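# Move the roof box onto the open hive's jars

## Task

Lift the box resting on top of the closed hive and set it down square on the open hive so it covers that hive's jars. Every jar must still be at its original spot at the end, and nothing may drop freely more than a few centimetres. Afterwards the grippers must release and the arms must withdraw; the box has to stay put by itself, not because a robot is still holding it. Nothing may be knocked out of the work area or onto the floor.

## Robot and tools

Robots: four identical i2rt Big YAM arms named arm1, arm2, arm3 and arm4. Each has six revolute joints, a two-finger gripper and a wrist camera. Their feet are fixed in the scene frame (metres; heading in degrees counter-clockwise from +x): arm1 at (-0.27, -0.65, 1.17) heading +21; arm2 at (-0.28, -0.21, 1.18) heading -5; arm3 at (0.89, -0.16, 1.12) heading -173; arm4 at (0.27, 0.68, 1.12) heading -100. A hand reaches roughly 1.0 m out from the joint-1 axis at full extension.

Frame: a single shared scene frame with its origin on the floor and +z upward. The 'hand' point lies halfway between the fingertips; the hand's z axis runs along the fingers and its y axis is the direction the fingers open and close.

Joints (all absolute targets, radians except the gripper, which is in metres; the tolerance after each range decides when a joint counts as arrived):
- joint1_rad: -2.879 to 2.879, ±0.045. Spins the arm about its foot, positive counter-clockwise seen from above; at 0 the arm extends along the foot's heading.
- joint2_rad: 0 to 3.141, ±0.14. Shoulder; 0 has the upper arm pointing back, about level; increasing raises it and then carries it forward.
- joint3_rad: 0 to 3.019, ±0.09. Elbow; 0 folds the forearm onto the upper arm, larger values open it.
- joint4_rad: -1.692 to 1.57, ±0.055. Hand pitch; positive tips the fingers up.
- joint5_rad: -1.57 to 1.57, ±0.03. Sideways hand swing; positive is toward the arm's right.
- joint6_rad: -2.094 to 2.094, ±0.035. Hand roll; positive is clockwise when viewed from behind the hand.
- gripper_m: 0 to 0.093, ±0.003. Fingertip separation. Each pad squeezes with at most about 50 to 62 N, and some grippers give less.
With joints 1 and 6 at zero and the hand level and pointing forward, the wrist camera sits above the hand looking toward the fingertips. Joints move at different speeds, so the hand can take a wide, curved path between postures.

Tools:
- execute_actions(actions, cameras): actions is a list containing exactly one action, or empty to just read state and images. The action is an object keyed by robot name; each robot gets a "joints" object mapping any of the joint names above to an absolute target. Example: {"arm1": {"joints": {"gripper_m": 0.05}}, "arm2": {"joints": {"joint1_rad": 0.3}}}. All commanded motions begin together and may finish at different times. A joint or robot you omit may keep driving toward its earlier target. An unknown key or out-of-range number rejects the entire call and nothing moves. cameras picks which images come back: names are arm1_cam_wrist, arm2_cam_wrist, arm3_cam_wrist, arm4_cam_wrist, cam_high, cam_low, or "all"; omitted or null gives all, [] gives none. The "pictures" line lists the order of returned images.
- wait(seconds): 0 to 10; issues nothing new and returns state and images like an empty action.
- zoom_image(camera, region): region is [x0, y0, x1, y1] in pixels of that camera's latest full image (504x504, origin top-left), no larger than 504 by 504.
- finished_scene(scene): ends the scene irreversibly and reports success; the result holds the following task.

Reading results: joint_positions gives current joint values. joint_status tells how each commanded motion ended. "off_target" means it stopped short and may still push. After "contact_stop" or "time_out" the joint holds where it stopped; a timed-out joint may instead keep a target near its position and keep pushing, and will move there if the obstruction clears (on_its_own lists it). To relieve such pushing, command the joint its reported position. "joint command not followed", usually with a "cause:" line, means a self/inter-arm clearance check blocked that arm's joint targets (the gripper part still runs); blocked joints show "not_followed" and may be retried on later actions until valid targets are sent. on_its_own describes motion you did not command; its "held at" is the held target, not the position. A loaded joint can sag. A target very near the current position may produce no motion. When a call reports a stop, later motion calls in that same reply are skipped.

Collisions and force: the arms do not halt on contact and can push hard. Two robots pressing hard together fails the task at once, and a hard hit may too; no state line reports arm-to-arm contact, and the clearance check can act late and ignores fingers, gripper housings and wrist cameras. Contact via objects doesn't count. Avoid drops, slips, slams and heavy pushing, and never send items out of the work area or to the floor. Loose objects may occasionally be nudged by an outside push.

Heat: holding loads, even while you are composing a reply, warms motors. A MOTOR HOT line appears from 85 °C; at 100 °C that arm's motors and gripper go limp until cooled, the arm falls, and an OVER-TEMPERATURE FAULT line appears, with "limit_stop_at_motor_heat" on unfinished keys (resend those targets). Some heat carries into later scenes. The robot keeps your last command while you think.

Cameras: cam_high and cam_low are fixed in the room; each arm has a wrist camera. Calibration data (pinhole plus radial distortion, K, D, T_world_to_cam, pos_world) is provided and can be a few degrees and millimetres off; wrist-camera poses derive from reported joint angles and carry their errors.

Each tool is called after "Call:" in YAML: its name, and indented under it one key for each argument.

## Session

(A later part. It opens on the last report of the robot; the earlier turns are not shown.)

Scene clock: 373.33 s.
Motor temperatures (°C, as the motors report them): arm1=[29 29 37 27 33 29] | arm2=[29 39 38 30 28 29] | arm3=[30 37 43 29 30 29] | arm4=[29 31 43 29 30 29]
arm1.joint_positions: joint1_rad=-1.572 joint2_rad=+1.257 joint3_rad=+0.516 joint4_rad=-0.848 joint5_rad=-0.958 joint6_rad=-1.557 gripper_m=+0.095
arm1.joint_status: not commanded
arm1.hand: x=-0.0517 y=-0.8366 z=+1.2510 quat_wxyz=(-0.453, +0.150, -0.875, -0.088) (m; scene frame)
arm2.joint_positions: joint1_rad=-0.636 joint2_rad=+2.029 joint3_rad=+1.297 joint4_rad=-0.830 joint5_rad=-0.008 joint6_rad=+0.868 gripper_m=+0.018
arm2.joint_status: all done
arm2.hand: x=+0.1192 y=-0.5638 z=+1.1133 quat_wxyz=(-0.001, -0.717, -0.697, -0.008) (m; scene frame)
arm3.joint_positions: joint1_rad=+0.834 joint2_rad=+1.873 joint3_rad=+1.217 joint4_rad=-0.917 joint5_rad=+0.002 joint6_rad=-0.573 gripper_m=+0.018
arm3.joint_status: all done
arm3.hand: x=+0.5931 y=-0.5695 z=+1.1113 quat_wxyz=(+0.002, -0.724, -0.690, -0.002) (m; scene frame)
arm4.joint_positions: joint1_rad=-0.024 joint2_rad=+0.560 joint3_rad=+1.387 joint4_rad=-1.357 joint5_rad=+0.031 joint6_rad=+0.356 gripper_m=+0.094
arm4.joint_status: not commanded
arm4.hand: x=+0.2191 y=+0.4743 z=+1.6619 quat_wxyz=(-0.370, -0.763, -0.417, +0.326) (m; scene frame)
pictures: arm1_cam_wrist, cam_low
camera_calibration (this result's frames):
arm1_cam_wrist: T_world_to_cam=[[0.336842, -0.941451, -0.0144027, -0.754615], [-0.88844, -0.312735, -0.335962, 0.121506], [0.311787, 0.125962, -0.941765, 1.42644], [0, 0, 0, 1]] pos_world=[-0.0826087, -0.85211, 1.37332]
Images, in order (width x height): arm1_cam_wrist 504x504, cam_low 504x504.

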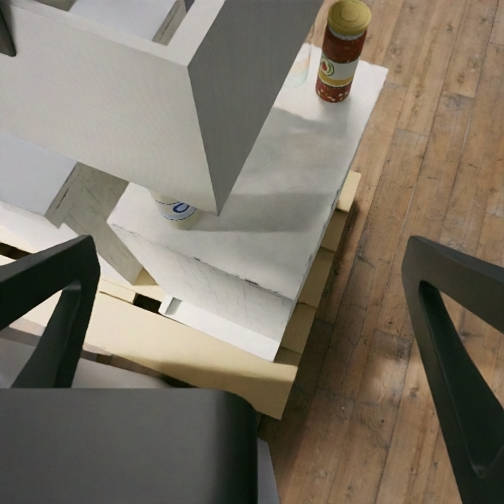

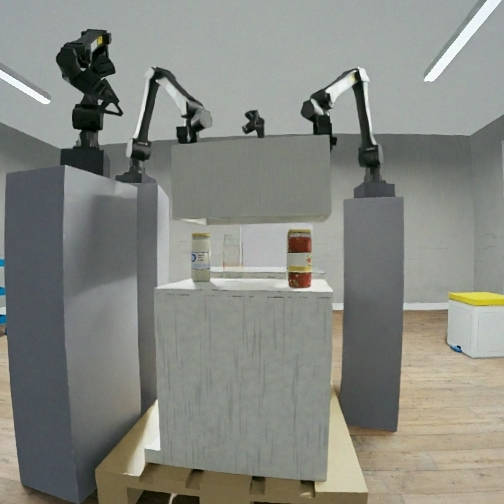

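Call:
execute_actions:
  actions:
    - {"arm2":{"joints":{"joint1_rad":-0.794,"joint2_rad":2.057,"joint3_rad":1.608,"joint4_rad":-0.95,"joint6_rad":0.726}},"arm3":{"joints":{"joint1_rad":0.929,"joint2_rad":2.005,"joint3_rad":1.695,"joint4_rad":-1.047,"joint6_rad":-0.47}}}

Scene clock: 431.20 s.
Motor temperatures (°C, as the motors report them): arm1=[29 29 37 27 33 29] | arm2=[29 43 40 30 28 29] | arm3=[30 40 48 29 30 29] | arm4=[29 31 43 29 30 29]
arm1.joint_positions: joint1_rad=-1.572 joint2_rad=+1.257 joint3_rad=+0.516 joint4_rad=-0.848 joint5_rad=-0.958 joint6_rad=-1.557 gripper_m=+0.095
arm1.joint_status: not commanded
arm1.hand: x=-0.0517 y=-0.8366 z=+1.2510 quat_wxyz=(-0.453, +0.150, -0.875, -0.088) (m; scene frame)
arm2.joint_positions: joint1_rad=-0.789 joint2_rad=+2.180 joint3_rad=+1.534 joint4_rad=-0.928 joint5_rad=-0.012 joint6_rad=+0.719 gripper_m=+0.018
arm2.joint_status: all done
arm2.hand: x=+0.1001 y=-0.6684 z=+1.0998 quat_wxyz=(+0.004, -0.718, -0.696, -0.010) (m; scene frame)
arm3.joint_positions: joint1_rad=+0.910 joint2_rad=+2.113 joint3_rad=+1.575 joint4_rad=-1.042 joint5_rad=+0.006 joint6_rad=-0.491 gripper_m=+0.018
arm3.joint_status: joint3_rad time_out (moved +0.358 of +0.478); the others done
arm3.on_its_own: joint3_rad reads +1.575 and still pushes toward +1.688 since a time_out
arm3.hand: x=+0.5721 y=-0.6751 z=+1.0961 quat_wxyz=(+0.005, -0.726, -0.687, -0.005) (m; scene frame)
arm4.joint_positions: joint1_rad=-0.024 joint2_rad=+0.560 joint3_rad=+1.387 joint4_rad=-1.357 joint5_rad=+0.031 joint6_rad=+0.356 gripper_m=+0.094
arm4.joint_status: not commanded
arm4.hand: x=+0.2191 y=+0.4743 z=+1.6619 quat_wxyz=(-0.370, -0.763, -0.417, +0.326) (m; scene frame)
pictures: arm1_cam_wrist, arm2_cam_wrist, arm3_cam_wrist, arm4_cam_wrist, cam_high, cam_low
camera_calibration (this result's frames):
arm1_cam_wrist: T_world_to_cam=[[0.336842, -0.941451, -0.0144027, -0.754615], [-0.88844, -0.312735, -0.335962, 0.121506], [0.311787, 0.125962, -0.941765, 1.42644], [0, 0, 0, 1]] pos_world=[-0.0826087, -0.85211, 1.37332]
arm2_cam_wrist: T_world_to_cam=[[-0.999494, 0.028368, -0.0143747, 0.137095], [0.013975, 0.79781, 0.602747, -0.124338], [0.028567, 0.602241, -0.797803, 1.40096], [0, 0, 0, 1]] pos_world=[0.0987418, -0.748409, 1.19461]
arm3_cam_wrist: T_world_to_cam=[[-0.998197, 0.0595993, 0.0071512, 0.598951], [0.0521938, 0.802916, 0.593803, -0.13879], [0.0296484, 0.593105, -0.804579, 1.38762], [0, 0, 0, 1]] pos_world=[0.563974, -0.747267, 1.19458]
arm4_cam_wrist: T_world_to_cam=[[-0.879567, 0.377134, -0.290056, 0.492824], [0.465379, 0.808725, -0.359704, 0.119422], [0.0989192, -0.451369, -0.886837, 1.79278], [0, 0, 0, 1]] pos_world=[0.200554, 0.526767, 1.77581]
Images, in order (width x height): arm1_cam_wrist 504x504, arm2_cam_wrist 504x504, arm3_cam_wrist 504x504, arm4_cam_wrist 504x504, cam_high 504x504, cam_low 504x504.

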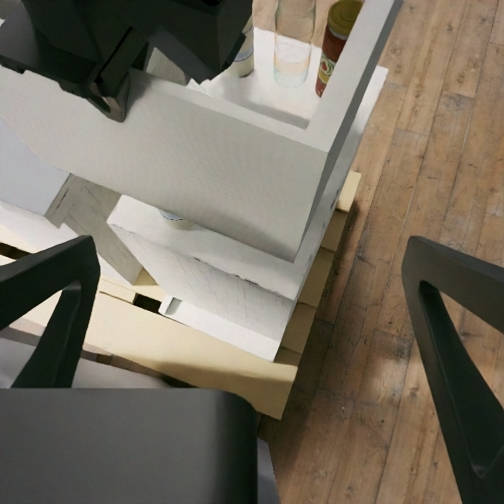

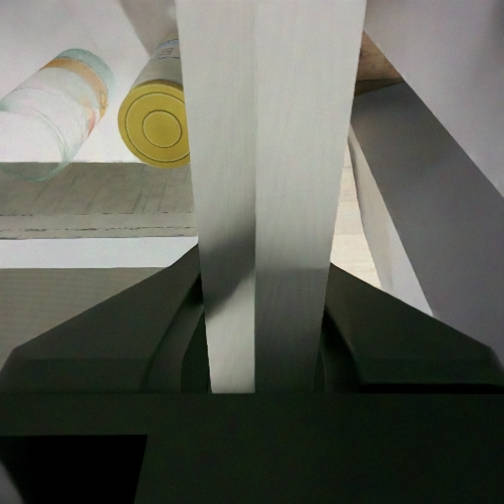

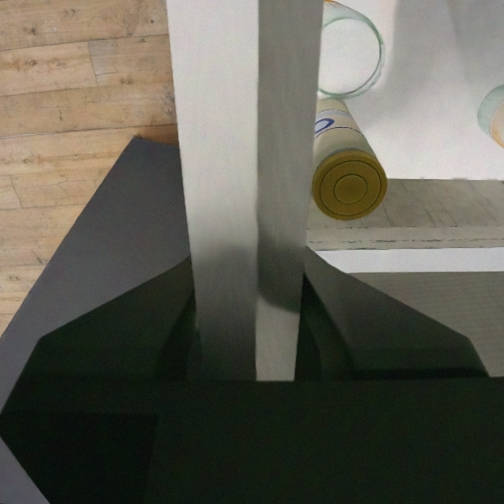

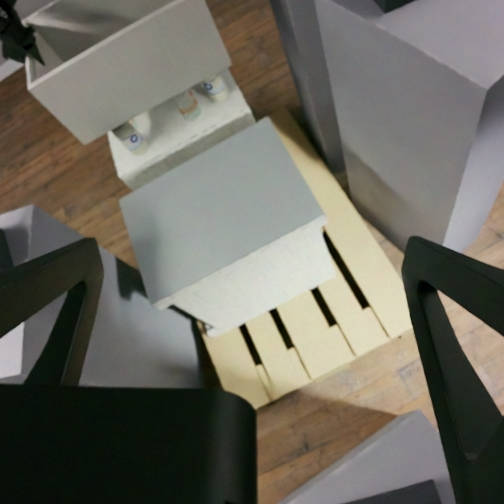

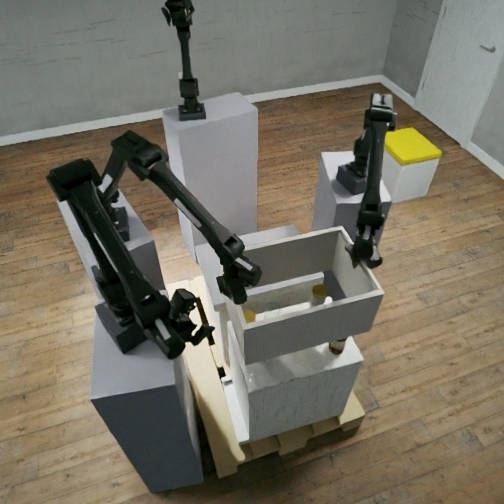

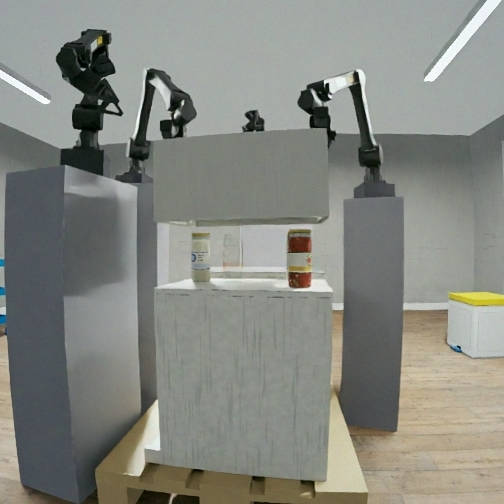

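Call:
execute_actions:
  actions:
    - {"arm2":{"joints":{"joint1_rad":-0.803,"joint2_rad":2.122,"joint3_rad":1.65,"joint4_rad":-0.908,"joint6_rad":0.712}},"arm3":{"joints":{"joint1_rad":0.94,"joint2_rad":2.04,"joint3_rad":1.662,"joint4_rad":-0.998,"joint6_rad":-0.468}}}
  cameras: ["cam_low","arm1_cam_wrist","arm2_cam_wrist","arm3_cam_wrist"]

Scene clock: 499.63 s.
Motor temperatures (°C, as the motors report them): arm1=[29 29 37 27 33 29] | arm2=[29 47 45 30 28 29] | arm3=[30 45 54 29 31 29] | arm4=[29 31 43 29 30 29]
arm1.joint_positions: joint1_rad=-1.572 joint2_rad=+1.257 joint3_rad=+0.516 joint4_rad=-0.848 joint5_rad=-0.958 joint6_rad=-1.557 gripper_m=+0.095
arm1.joint_status: not commanded
arm1.hand: x=-0.0517 y=-0.8366 z=+1.2510 quat_wxyz=(-0.453, +0.150, -0.875, -0.088) (m; scene frame)
arm2.joint_positions: joint1_rad=-0.789 joint2_rad=+2.215 joint3_rad=+1.554 joint4_rad=-0.896 joint5_rad=-0.007 joint6_rad=+0.719 gripper_m=+0.018
arm2.joint_status: joint3_rad time_out (moved +0.019 of +0.116); the others done
arm2.on_its_own: joint3_rad reads +1.554 and still pushes toward +1.650 since a time_out
arm2.hand: x=+0.1053 y=-0.6761 z=+1.0849 quat_wxyz=(-0.003, -0.718, -0.696, -0.007) (m; scene frame)
arm3.joint_positions: joint1_rad=+0.922 joint2_rad=+2.137 joint3_rad=+1.575 joint4_rad=-1.005 joint5_rad=+0.002 joint6_rad=-0.479 gripper_m=+0.018
arm3.joint_status: all done
arm3.hand: x=+0.5763 y=-0.6838 z=+1.0823 quat_wxyz=(+0.001, -0.726, -0.687, +0.001) (m; scene frame)
arm4.joint_positions: joint1_rad=-0.024 joint2_rad=+0.560 joint3_rad=+1.387 joint4_rad=-1.357 joint5_rad=+0.031 joint6_rad=+0.356 gripper_m=+0.094
arm4.joint_status: not commanded
arm4.hand: x=+0.2191 y=+0.4743 z=+1.6619 quat_wxyz=(-0.370, -0.763, -0.417, +0.326) (m; scene frame)
pictures: arm1_cam_wrist, arm2_cam_wrist, arm3_cam_wrist, cam_low
camera_calibration (this result's frames):
arm1_cam_wrist: T_world_to_cam=[[0.336842, -0.941451, -0.0144027, -0.754615], [-0.88844, -0.312735, -0.335962, 0.121506], [0.311787, 0.125962, -0.941765, 1.42644], [0, 0, 0, 1]] pos_world=[-0.0826087, -0.85211, 1.37332]
arm2_cam_wrist: T_world_to_cam=[[-0.999377, 0.0286031, -0.020681, 0.14923], [0.0108443, 0.806402, 0.591268, -0.09072], [0.0335893, 0.590675, -0.80621, 1.39435], [0, 0, 0, 1]] pos_world=[0.103286, -0.75472, 1.18087]
arm3_cam_wrist: T_world_to_cam=[[-0.998171, 0.0597327, 0.0093175, 0.601554], [0.0539722, 0.81105, 0.582482, -0.106995], [0.0272363, 0.581919, -0.81279, 1.3842], [0, 0, 0, 1]] pos_world=[0.568528, -0.754644, 1.18178]
Images, in order (width x height): arm1_cam_wrist 504x504, arm2_cam_wrist 504x504, arm3_cam_wrist 504x504, cam_low 504x504.

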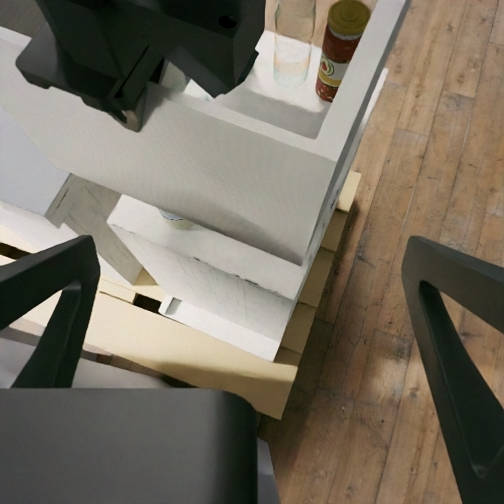

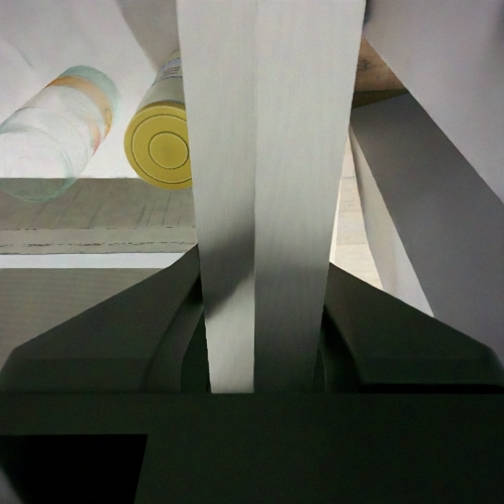

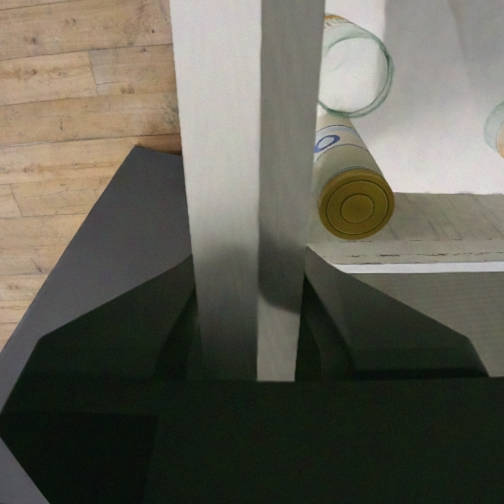

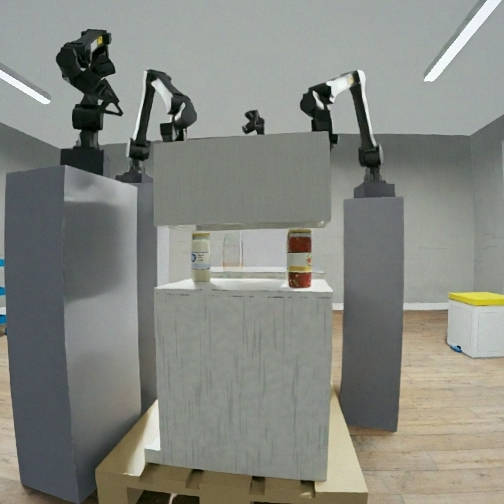

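Call:
execute_actions:
  actions:
    - {"arm2":{"joints":{"joint1_rad":-0.797,"joint2_rad":2.215,"joint3_rad":1.635,"joint4_rad":-0.8}},"arm3":{"joints":{"joint1_rad":0.934,"joint2_rad":2.135,"joint3_rad":1.65,"joint4_rad":-0.895}}}
  cameras: ["cam_low","arm1_cam_wrist","arm2_cam_wrist","arm3_cam_wrist"]

Scene clock: 520.03 s.
Motor temperatures (°C, as the motors report them): arm1=[29 29 37 27 33 29] | arm2=[29 47 47 30 28 29] | arm3=[30 46 52 29 31 29] | arm4=[29 31 43 29 30 29]
arm1.joint_positions: joint1_rad=-1.572 joint2_rad=+1.257 joint3_rad=+0.516 joint4_rad=-0.848 joint5_rad=-0.958 joint6_rad=-1.557 gripper_m=+0.095
arm1.joint_status: not commanded
arm1.hand: x=-0.0517 y=-0.8366 z=+1.2510 quat_wxyz=(-0.453, +0.150, -0.875, -0.088) (m; scene frame)
arm2.joint_positions: joint1_rad=-0.793 joint2_rad=+2.335 joint3_rad=+1.556 joint4_rad=-0.787 joint5_rad=-0.007 joint6_rad=+0.723 gripper_m=+0.018
arm2.joint_status: all done
arm2.hand: x=+0.1023 y=-0.6749 z=+1.0157 quat_wxyz=(+0.001, -0.721, -0.693, -0.007) (m; scene frame)
arm3.joint_positions: joint1_rad=+0.919 joint2_rad=+2.257 joint3_rad=+1.575 joint4_rad=-0.893 joint5_rad=+0.004 joint6_rad=-0.471 gripper_m=+0.018
arm3.joint_status: all done
arm3.hand: x=+0.5729 y=-0.6853 z=+1.0117 quat_wxyz=(+0.003, -0.730, -0.683, -0.003) (m; scene frame)
arm4.joint_positions: joint1_rad=-0.024 joint2_rad=+0.560 joint3_rad=+1.387 joint4_rad=-1.357 joint5_rad=+0.031 joint6_rad=+0.356 gripper_m=+0.094
arm4.joint_status: not commanded
arm4.hand: x=+0.2191 y=+0.4743 z=+1.6619 quat_wxyz=(-0.370, -0.763, -0.417, +0.326) (m; scene frame)
pictures: arm1_cam_wrist, arm2_cam_wrist, arm3_cam_wrist, cam_low
camera_calibration (this result's frames):
arm1_cam_wrist: T_world_to_cam=[[0.336842, -0.941451, -0.0144027, -0.754615], [-0.88844, -0.312735, -0.335962, 0.121506], [0.311787, 0.125962, -0.941765, 1.42644], [0, 0, 0, 1]] pos_world=[-0.0826087, -0.85211, 1.37332]
arm2_cam_wrist: T_world_to_cam=[[-0.999256, 0.0355099, -0.0150605, 0.143688], [0.0195432, 0.802734, 0.596017, -0.05884], [0.0332541, 0.59528, -0.80283, 1.33763], [0, 0, 0, 1]] pos_world=[0.10025, -0.754132, 1.11112]
arm3_cam_wrist: T_world_to_cam=[[-0.997444, 0.0710818, 0.0072537, 0.608285], [0.061695, 0.805593, 0.589248, -0.0794823], [0.0360413, 0.588189, -0.80792, 1.32214], [0, 0, 0, 1]] pos_world=[0.563982, -0.756876, 1.11061]
Images, in order (width x height): arm1_cam_wrist 504x504, arm2_cam_wrist 504x504, arm3_cam_wrist 504x504, cam_low 504x504.

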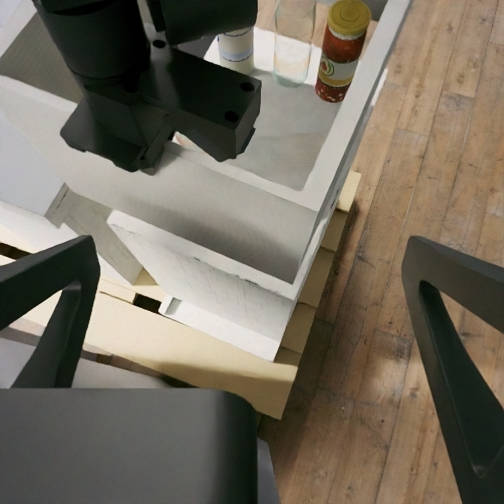

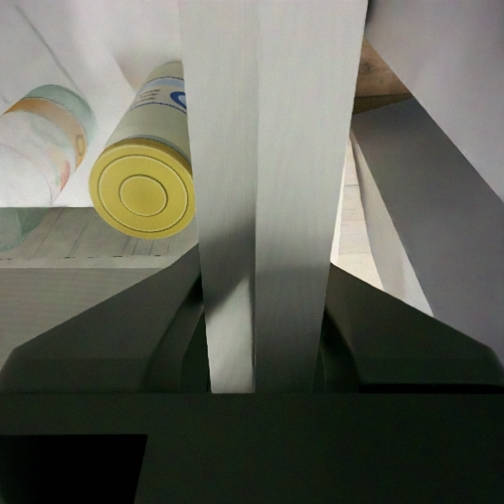

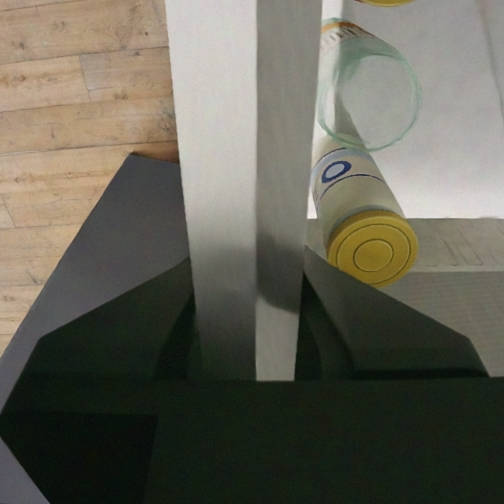

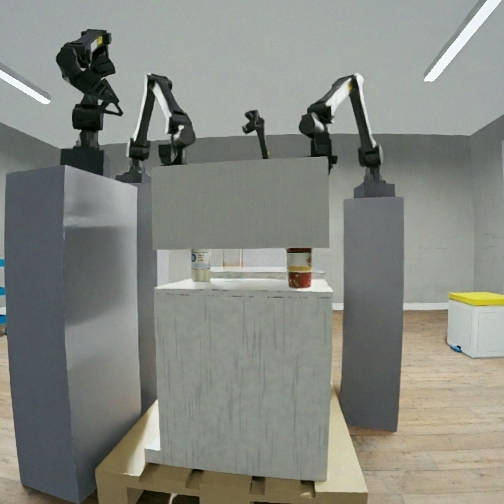

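Call:
execute_actions:
  actions:
    - {"arm2":{"joints":{"joint1_rad":-0.79,"joint2_rad":2.35,"joint3_rad":1.703,"joint4_rad":-0.725,"joint6_rad":0.708}},"arm3":{"joints":{"joint1_rad":0.945,"joint2_rad":2.24,"joint3_rad":1.645,"joint4_rad":-0.777,"joint6_rad":-0.466}}}
  cameras: ["cam_low","arm1_cam_wrist","arm2_cam_wrist","arm3_cam_wrist"]

Scene clock: 548.47 s.
Motor temperatures (°C, as the motors report them): arm1=[29 29 37 27 33 29] | arm2=[29 49 46 30 28 29] | arm3=[30 48 50 29 31 29] | arm4=[29 31 43 29 30 29]
arm1.joint_positions: joint1_rad=-1.572 joint2_rad=+1.257 joint3_rad=+0.516 joint4_rad=-0.848 joint5_rad=-0.958 joint6_rad=-1.557 gripper_m=+0.095
arm1.joint_status: not commanded
arm1.hand: x=-0.0517 y=-0.8366 z=+1.2510 quat_wxyz=(-0.453, +0.150, -0.875, -0.088) (m; scene frame)
arm2.joint_positions: joint1_rad=-0.790 joint2_rad=+2.468 joint3_rad=+1.628 joint4_rad=-0.716 joint5_rad=-0.003 joint6_rad=+0.720 gripper_m=+0.018
arm2.joint_status: all done
arm2.hand: x=+0.1115 y=-0.6837 z=+0.9563 quat_wxyz=(-0.004, -0.719, -0.695, -0.005) (m; scene frame)
arm3.joint_positions: joint1_rad=+0.934 joint2_rad=+2.354 joint3_rad=+1.575 joint4_rad=-0.783 joint5_rad=-0.001 joint6_rad=-0.462 gripper_m=+0.018
arm3.joint_status: all done
arm3.hand: x=+0.5812 y=-0.6914 z=+0.9542 quat_wxyz=(-0.001, -0.728, -0.685, +0.003) (m; scene frame)
arm4.joint_positions: joint1_rad=-0.024 joint2_rad=+0.560 joint3_rad=+1.387 joint4_rad=-1.357 joint5_rad=+0.031 joint6_rad=+0.356 gripper_m=+0.094
arm4.joint_status: not commanded
arm4.hand: x=+0.2191 y=+0.4743 z=+1.6619 quat_wxyz=(-0.370, -0.763, -0.417, +0.326) (m; scene frame)
pictures: arm1_cam_wrist, arm2_cam_wrist, arm3_cam_wrist, cam_low
camera_calibration (this result's frames):
arm1_cam_wrist: T_world_to_cam=[[0.336842, -0.941451, -0.0144027, -0.754615], [-0.88844, -0.312735, -0.335962, 0.121506], [0.311787, 0.125962, -0.941765, 1.42644], [0, 0, 0, 1]] pos_world=[-0.0826087, -0.85211, 1.37332]
arm2_cam_wrist: T_world_to_cam=[[-0.999355, 0.0300886, -0.0195835, 0.152926], [0.0128245, 0.808704, 0.588076, -0.00418376], [0.0335317, 0.587446, -0.808568, 1.29499], [0, 0, 0, 1]] pos_world=[0.109457, -0.761957, 1.05255]
arm3_cam_wrist: T_world_to_cam=[[-0.997862, 0.0647174, 0.00907447, 0.611542], [0.0580269, 0.813581, 0.578549, -0.0233654], [0.0300594, 0.577838, -0.815597, 1.2826], [0, 0, 0, 1]] pos_world=[0.573036, -0.761705, 1.05406]
Images, in order (width x height): arm1_cam_wrist 504x504, arm2_cam_wrist 504x504, arm3_cam_wrist 504x504, cam_low 504x504.

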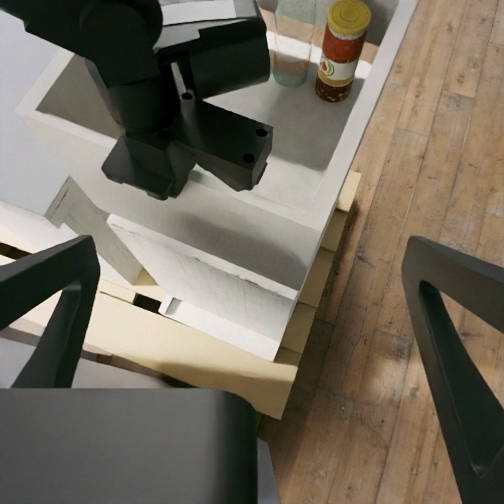

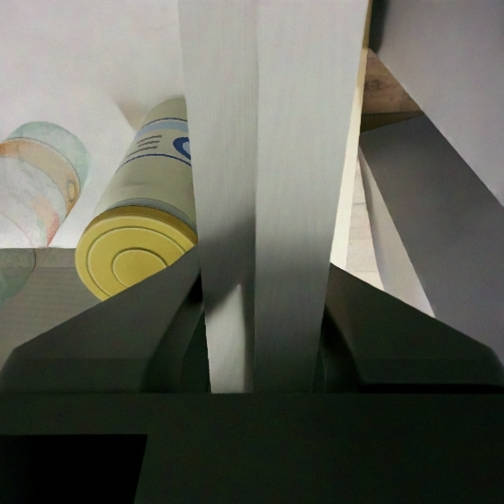

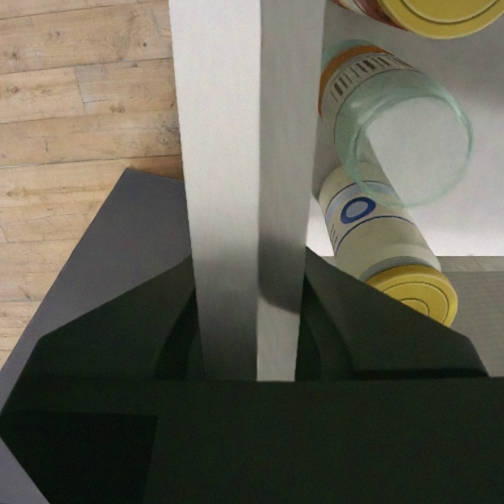

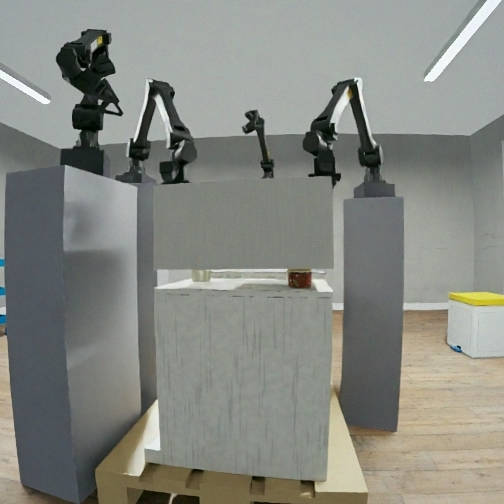

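Call:
zoom_image:
  camera: "cam_low"
  region: [140, 240, 350, 320]

Call:
zoom_image:
  camera: "arm1_cam_wrist"
  region: [70, 170, 340, 330]

Region (140, 240, 350, 320) of cam_low's 504x504 image, scaled by 2.400, with more detail than that image has; it fills the top 192 rows of this view, and the rest is white.

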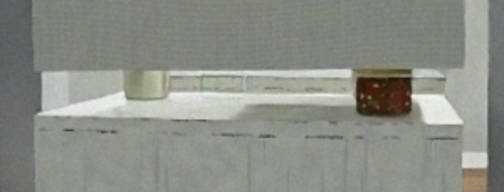

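Region (70, 170, 340, 330) of arm1_cam_wrist's 504x504 image, scaled by 1.867, with more detail than that image has; it fills the top 299 rows of this view, and the rest is white.

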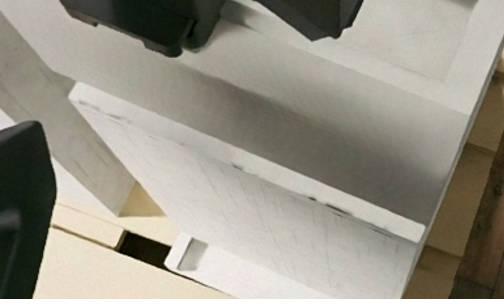

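Call:
zoom_image:
  camera: "arm3_cam_wrist"
  region: [290, 230, 504, 300]

Call:
zoom_image:
  camera: "arm2_cam_wrist"
  region: [0, 225, 214, 295]

Region (290, 230, 504, 300) of arm3_cam_wrist's 504x504 image, scaled by 2.355, with more detail than that image has; it fills the top 165 rows of this view, and the rest is white.

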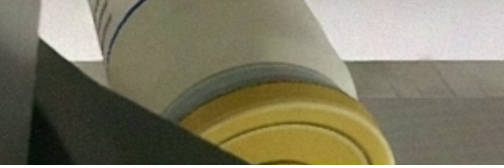

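Region (0, 225, 214, 295) of arm2_cam_wrist's 504x504 image, scaled by 2.355, with more detail than that image has; it fills the top 165 rows of this view, and the rest is white.

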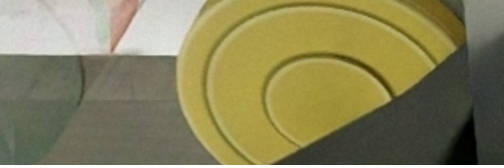

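Call:
execute_actions:
  actions: []
  cameras: ["cam_high","arm4_cam_wrist"]

Call:
zoom_image:
  camera: "cam_high"
  region: [220, 290, 390, 420]

Call:
zoom_image:
  camera: "arm4_cam_wrist"
  region: [80, 60, 280, 200]

Scene clock: 601.20 s.
Motor temperatures (°C, as the motors report them): arm1=[29 29 36 27 33 29] | arm2=[29 51 46 30 28 29] | arm3=[30 50 48 29 30 29] | arm4=[29 31 43 29 30 29]
arm1.joint_positions: joint1_rad=-1.572 joint2_rad=+1.257 joint3_rad=+0.516 joint4_rad=-0.848 joint5_rad=-0.958 joint6_rad=-1.557 gripper_m=+0.095
arm1.joint_status: not commanded
arm1.hand: x=-0.0517 y=-0.8366 z=+1.2510 quat_wxyz=(-0.453, +0.150, -0.875, -0.088) (m; scene frame)
arm2.joint_positions: joint1_rad=-0.790 joint2_rad=+2.468 joint3_rad=+1.628 joint4_rad=-0.716 joint5_rad=-0.003 joint6_rad=+0.720 gripper_m=+0.018
arm2.joint_status: all done
arm2.hand: x=+0.1115 y=-0.6837 z=+0.9563 quat_wxyz=(-0.004, -0.719, -0.695, -0.005) (m; scene frame)
arm3.joint_positions: joint1_rad=+0.934 joint2_rad=+2.354 joint3_rad=+1.575 joint4_rad=-0.783 joint5_rad=-0.001 joint6_rad=-0.462 gripper_m=+0.018
arm3.joint_status: all done
arm3.hand: x=+0.5812 y=-0.6914 z=+0.9542 quat_wxyz=(-0.001, -0.728, -0.685, +0.003) (m; scene frame)
arm4.joint_positions: joint1_rad=-0.024 joint2_rad=+0.560 joint3_rad=+1.387 joint4_rad=-1.357 joint5_rad=+0.031 joint6_rad=+0.356 gripper_m=+0.094
arm4.joint_status: not commanded
arm4.hand: x=+0.2191 y=+0.4743 z=+1.6619 quat_wxyz=(-0.370, -0.763, -0.417, +0.326) (m; scene frame)
pictures: arm4_cam_wrist, cam_high
camera_calibration (this result's frames):
arm4_cam_wrist: T_world_to_cam=[[-0.879567, 0.377134, -0.290056, 0.492824], [0.465379, 0.808725, -0.359704, 0.119422], [0.0989192, -0.451369, -0.886837, 1.79278], [0, 0, 0, 1]] pos_world=[0.200554, 0.526767, 1.77581]
Images, in order (width x height): arm4_cam_wrist 504x504, cam_high 504x504.

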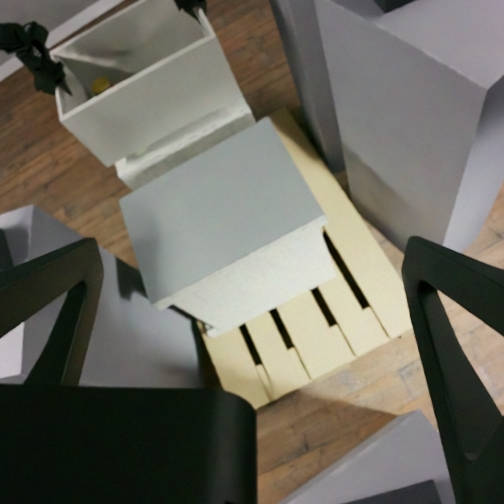

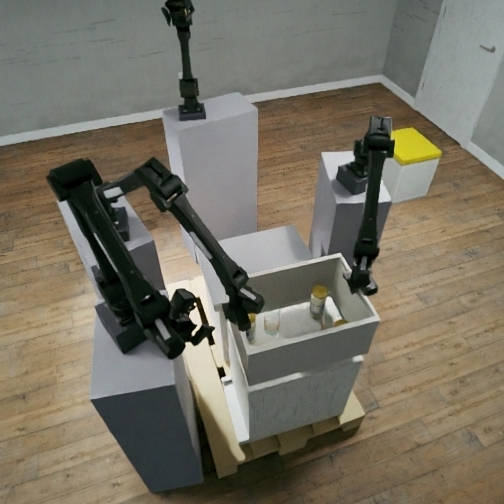

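Region (220, 290, 390, 420) of cam_high's 504x504 image, scaled by 2.965, with more detail than that image has; it fills the top 385 rows of this view, and the rest is white.

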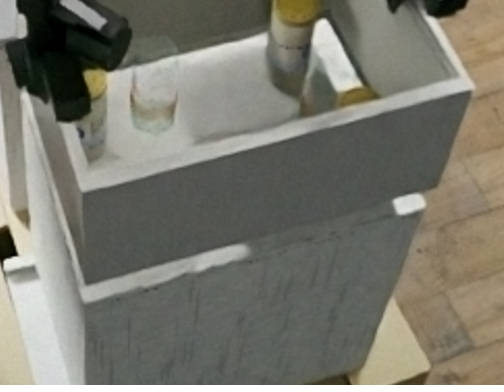

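Region (80, 60, 280, 200) of arm4_cam_wrist's 504x504 image, scaled by 2.520, with more detail than that image has; it fills the top 353 rows of this view, and the rest is white.

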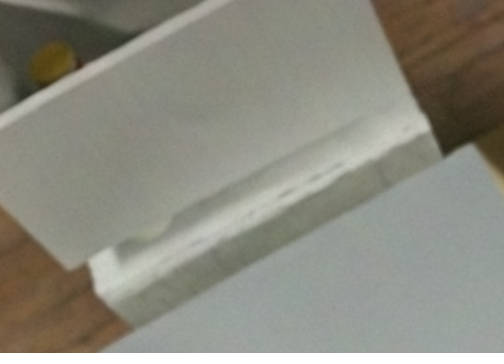

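Call:
execute_actions:
  actions:
    - {"arm2":{"joints":{"joint1_rad":-0.79,"joint2_rad":2.442,"joint3_rad":1.747,"joint4_rad":-0.676,"joint6_rad":0.70}},"arm3":{"joints":{"joint1_rad":0.928,"joint2_rad":2.331,"joint3_rad":1.64,"joint4_rad":-0.688,"joint6_rad":-0.485}}}
  cameras: ["cam_low","arm1_cam_wrist","cam_high","arm4_cam_wrist"]

Call:
zoom_image:
  camera: "cam_low"
  region: [140, 240, 350, 320]

Call:
zoom_image:
  camera: "cam_high"
  region: [220, 290, 390, 420]

Call:
zoom_image:
  camera: "arm1_cam_wrist"
  region: [70, 170, 340, 330]

Call:
zoom_image:
  camera: "arm4_cam_wrist"
  region: [80, 60, 280, 200]

Scene clock: 625.23 s.
Motor temperatures (°C, as the motors report them): arm1=[29 29 36 27 33 29] | arm2=[29 52 46 30 28 29] | arm3=[30 51 48 29 30 29] | arm4=[29 31 43 29 30 29]
arm1.joint_positions: joint1_rad=-1.572 joint2_rad=+1.257 joint3_rad=+0.516 joint4_rad=-0.848 joint5_rad=-0.958 joint6_rad=-1.557 gripper_m=+0.095
arm1.joint_status: not commanded
arm1.hand: x=-0.0517 y=-0.8366 z=+1.2510 quat_wxyz=(-0.453, +0.150, -0.875, -0.088) (m; scene frame)
arm2.joint_positions: joint1_rad=-0.791 joint2_rad=+2.560 joint3_rad=+1.668 joint4_rad=-0.671 joint5_rad=+0.000 joint6_rad=+0.711 gripper_m=+0.018
arm2.joint_status: all done
arm2.hand: x=+0.1096 y=-0.6827 z=+0.9119 quat_wxyz=(+0.000, -0.716, -0.698, -0.004) (m; scene frame)
arm3.joint_positions: joint1_rad=+0.926 joint2_rad=+2.438 joint3_rad=+1.575 joint4_rad=-0.698 joint5_rad=+0.001 joint6_rad=-0.480 gripper_m=+0.018
arm3.joint_status: all done
arm3.hand: x=+0.5795 y=-0.6838 z=+0.9054 quat_wxyz=(-0.001, -0.725, -0.689, +0.004) (m; scene frame)
arm4.joint_positions: joint1_rad=-0.024 joint2_rad=+0.560 joint3_rad=+1.387 joint4_rad=-1.357 joint5_rad=+0.031 joint6_rad=+0.356 gripper_m=+0.094
arm4.joint_status: not commanded
arm4.hand: x=+0.2191 y=+0.4743 z=+1.6619 quat_wxyz=(-0.370, -0.763, -0.417, +0.326) (m; scene frame)
pictures: arm1_cam_wrist, arm4_cam_wrist, cam_high, cam_low
camera_calibration (this result's frames):
arm1_cam_wrist: T_world_to_cam=[[0.336842, -0.941451, -0.0144027, -0.754615], [-0.88844, -0.312735, -0.335962, 0.121506], [0.311787, 0.125962, -0.941765, 1.42644], [0, 0, 0, 1]] pos_world=[-0.0826087, -0.85211, 1.37332]
arm4_cam_wrist: T_world_to_cam=[[-0.879567, 0.377134, -0.290056, 0.492824], [0.465379, 0.808725, -0.359704, 0.119422], [0.0989192, -0.451369, -0.886837, 1.79278], [0, 0, 0, 1]] pos_world=[0.200554, 0.526767, 1.77581]
Images, in order (width x height): arm1_cam_wrist 504x504, arm4_cam_wrist 504x504, cam_high 504x504, cam_low 504x504.

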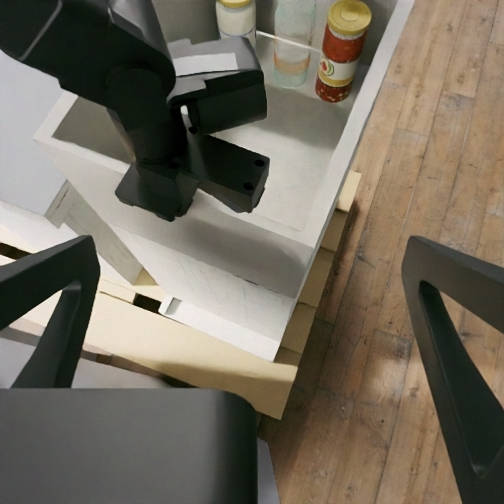

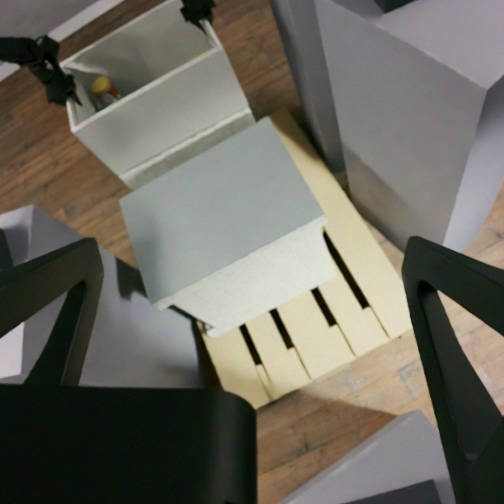

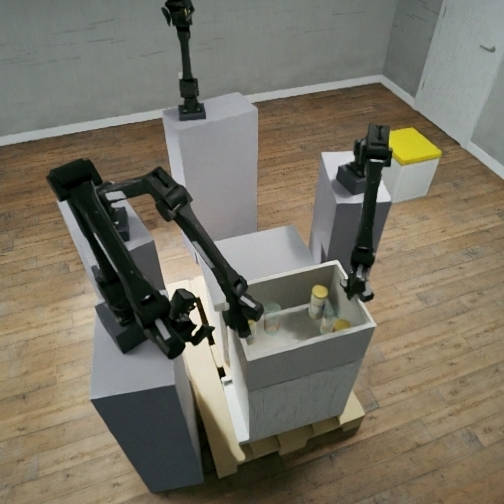

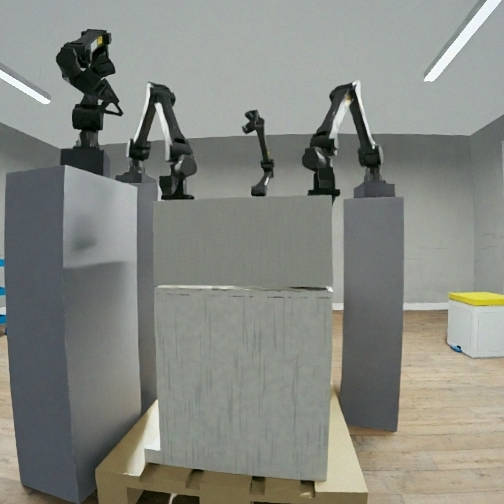

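Region (140, 240, 350, 320) of cam_low's 504x504 image, scaled by 2.400, with more detail than that image has; it fills the top 192 rows of this view, and the rest is white.

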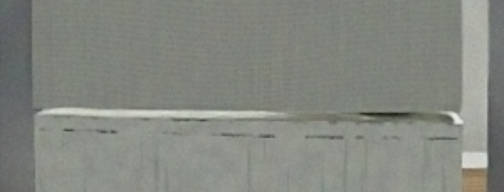

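Region (220, 290, 390, 420) of cam_high's 504x504 image, scaled by 2.965, with more detail than that image has; it fills the top 385 rows of this view, and the rest is white.

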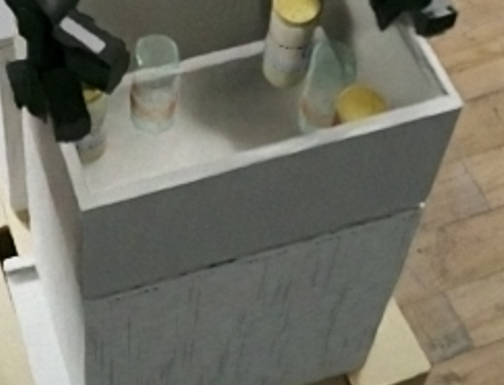

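Region (70, 170, 340, 330) of arm1_cam_wrist's 504x504 image, scaled by 1.867, with more detail than that image has; it fills the top 299 rows of this view, and the rest is white.

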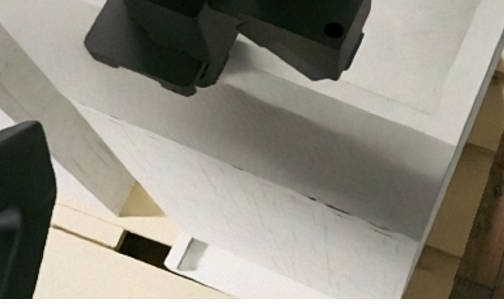

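Region (80, 60, 280, 200) of arm4_cam_wrist's 504x504 image, scaled by 2.520, with more detail than that image has; it fills the top 353 rows of this view, and the rest is white.

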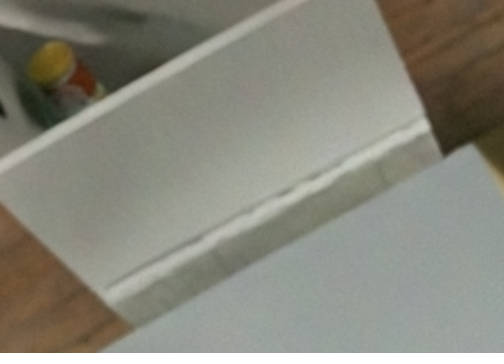

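Call:
zoom_image:
  camera: "cam_high"
  region: [330, 335, 380, 375]

Call:
zoom_image:
  camera: "cam_high"
  region: [230, 370, 280, 410]

Call:
zoom_image:
  camera: "arm1_cam_wrist"
  region: [260, 270, 320, 320]

Region (330, 335, 380, 375) of cam_high's 504x504 image, scaled by 10.080, with more detail than that image has; it fills the top 403 rows of this view, and the rest is white.

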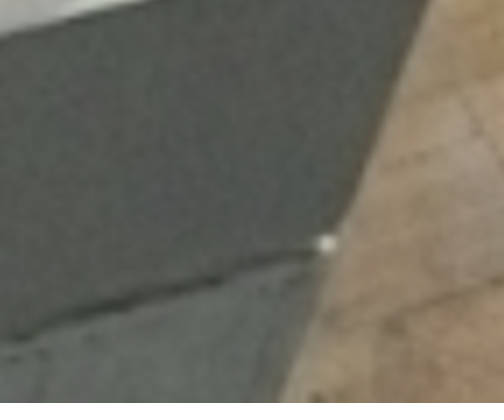

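Region (230, 370, 280, 410) of cam_high's 504x504 image, scaled by 10.080, with more detail than that image has; it fills the top 403 rows of this view, and the rest is white.

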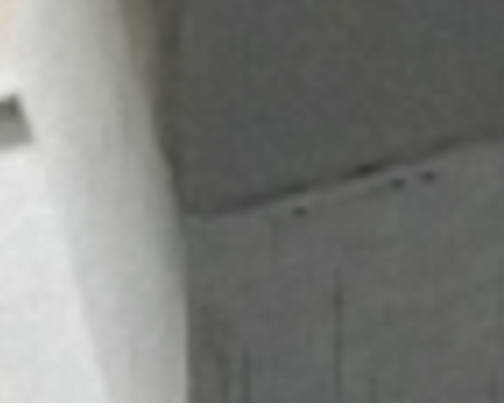

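Region (260, 270, 320, 320) of arm1_cam_wrist's 504x504 image, scaled by 8.400, with more detail than that image has.

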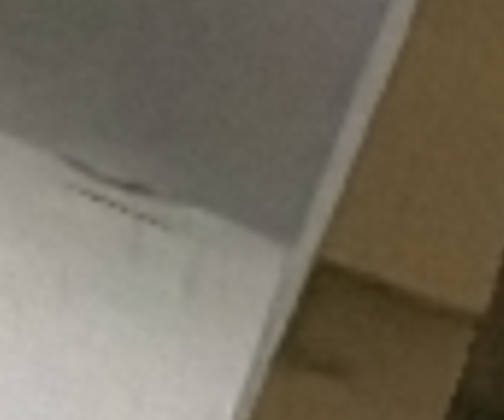

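Call:
execute_actions:
  actions:
    - {"arm2":{"joints":{"joint1_rad":-0.775,"joint2_rad":2.498,"joint3_rad":1.775,"joint4_rad":-0.66,"joint6_rad":0.717}},"arm3":{"joints":{"joint1_rad":0.943,"joint2_rad":2.373,"joint3_rad":1.64,"joint4_rad":-0.662,"joint6_rad":-0.474}}}
  cameras: ["cam_low","arm1_cam_wrist","cam_high","arm4_cam_wrist"]

Call:
zoom_image:
  camera: "cam_low"
  region: [140, 240, 350, 320]

Call:
zoom_image:
  camera: "cam_high"
  region: [220, 290, 390, 420]

Call:
zoom_image:
  camera: "arm1_cam_wrist"
  region: [70, 170, 340, 330]

Call:
zoom_image:
  camera: "arm4_cam_wrist"
  region: [80, 60, 280, 200]

Scene clock: 651.40 s.
Motor temperatures (°C, as the motors report them): arm1=[29 29 36 27 33 29] | arm2=[29 53 47 30 28 29] | arm3=[30 52 48 29 30 29] | arm4=[29 31 43 29 30 29]
arm1.joint_positions: joint1_rad=-1.572 joint2_rad=+1.257 joint3_rad=+0.516 joint4_rad=-0.848 joint5_rad=-0.958 joint6_rad=-1.557 gripper_m=+0.095
arm1.joint_status: not commanded
arm1.hand: x=-0.0517 y=-0.8366 z=+1.2510 quat_wxyz=(-0.453, +0.150, -0.875, -0.088) (m; scene frame)
arm2.joint_positions: joint1_rad=-0.787 joint2_rad=+2.587 joint3_rad=+1.696 joint4_rad=-0.661 joint5_rad=+0.005 joint6_rad=+0.711 gripper_m=+0.018
arm2.joint_status: all done
arm2.hand: x=+0.1153 y=-0.6871 z=+0.9025 quat_wxyz=(-0.006, -0.715, -0.700, -0.001) (m; scene frame)
arm3.joint_positions: joint1_rad=+0.935 joint2_rad=+2.460 joint3_rad=+1.575 joint4_rad=-0.674 joint5_rad=+0.002 joint6_rad=-0.480 gripper_m=+0.018
arm3.joint_status: all done
arm3.hand: x=+0.5850 y=-0.6850 z=+0.8928 quat_wxyz=(+0.000, -0.722, -0.692, +0.005) (m; scene frame)
arm4.joint_positions: joint1_rad=-0.024 joint2_rad=+0.560 joint3_rad=+1.387 joint4_rad=-1.357 joint5_rad=+0.031 joint6_rad=+0.356 gripper_m=+0.094
arm4.joint_status: not commanded
arm4.hand: x=+0.2191 y=+0.4743 z=+1.6619 quat_wxyz=(-0.370, -0.763, -0.417, +0.326) (m; scene frame)
pictures: arm1_cam_wrist, arm4_cam_wrist, cam_high, cam_low
camera_calibration (this result's frames):
arm1_cam_wrist: T_world_to_cam=[[0.336842, -0.941451, -0.0144027, -0.754615], [-0.88844, -0.312735, -0.335962, 0.121506], [0.311787, 0.125962, -0.941765, 1.42644], [0, 0, 0, 1]] pos_world=[-0.0826087, -0.85211, 1.37332]
arm4_cam_wrist: T_world_to_cam=[[-0.879567, 0.377134, -0.290056, 0.492824], [0.465379, 0.808725, -0.359704, 0.119422], [0.0989192, -0.451369, -0.886837, 1.79278], [0, 0, 0, 1]] pos_world=[0.200554, 0.526767, 1.77581]
Images, in order (width x height): arm1_cam_wrist 504x504, arm4_cam_wrist 504x504, cam_high 504x504, cam_low 504x504.

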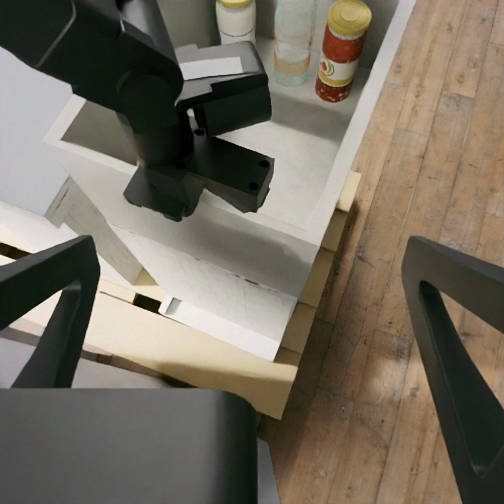

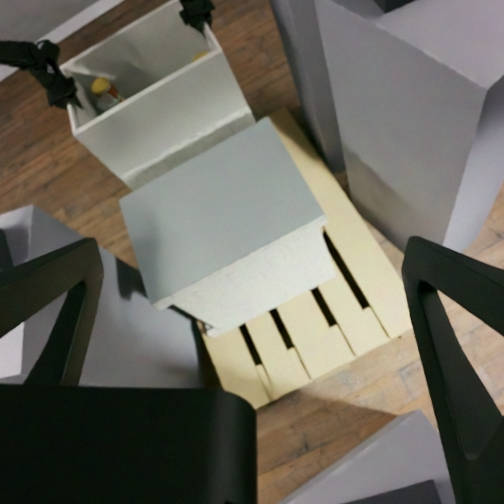

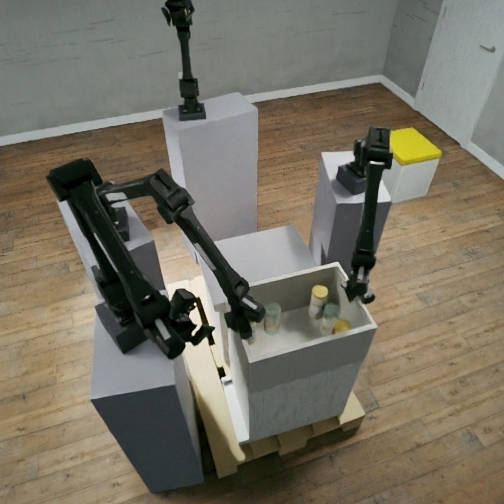

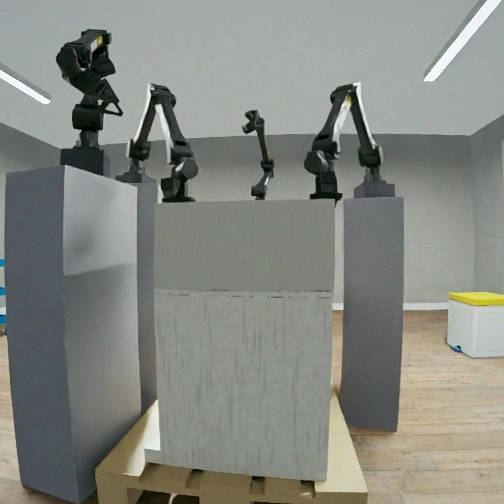

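Region (140, 240, 350, 320) of cam_low's 504x504 image, scaled by 2.400, with more detail than that image has; it fills the top 192 rows of this view, and the rest is white.

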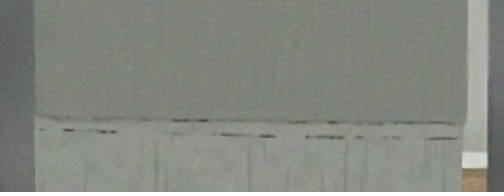

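Region (220, 290, 390, 420) of cam_high's 504x504 image, scaled by 2.965, with more detail than that image has; it fills the top 385 rows of this view, and the rest is white.

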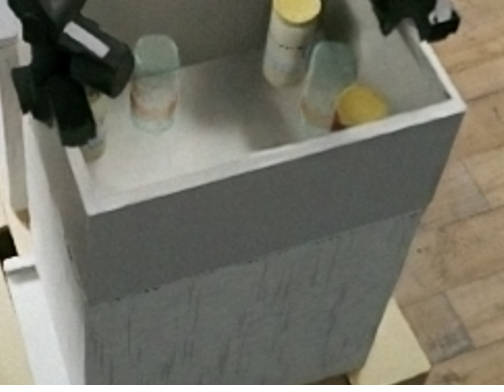

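Region (70, 170, 340, 330) of arm1_cam_wrist's 504x504 image, scaled by 1.867, with more detail than that image has; it fills the top 299 rows of this view, and the rest is white.

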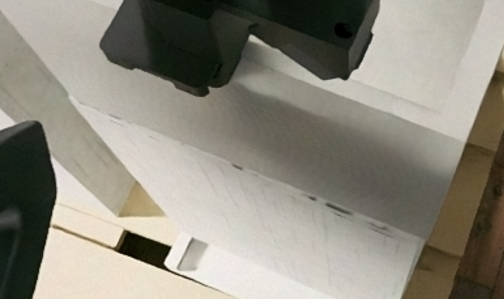

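Region (80, 60, 280, 200) of arm4_cam_wrist's 504x504 image, scaled by 2.520, with more detail than that image has; it fills the top 353 rows of this view, and the rest is white.

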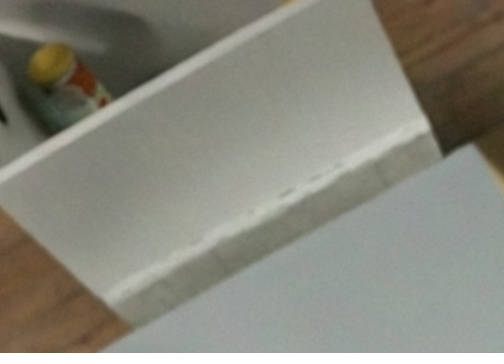

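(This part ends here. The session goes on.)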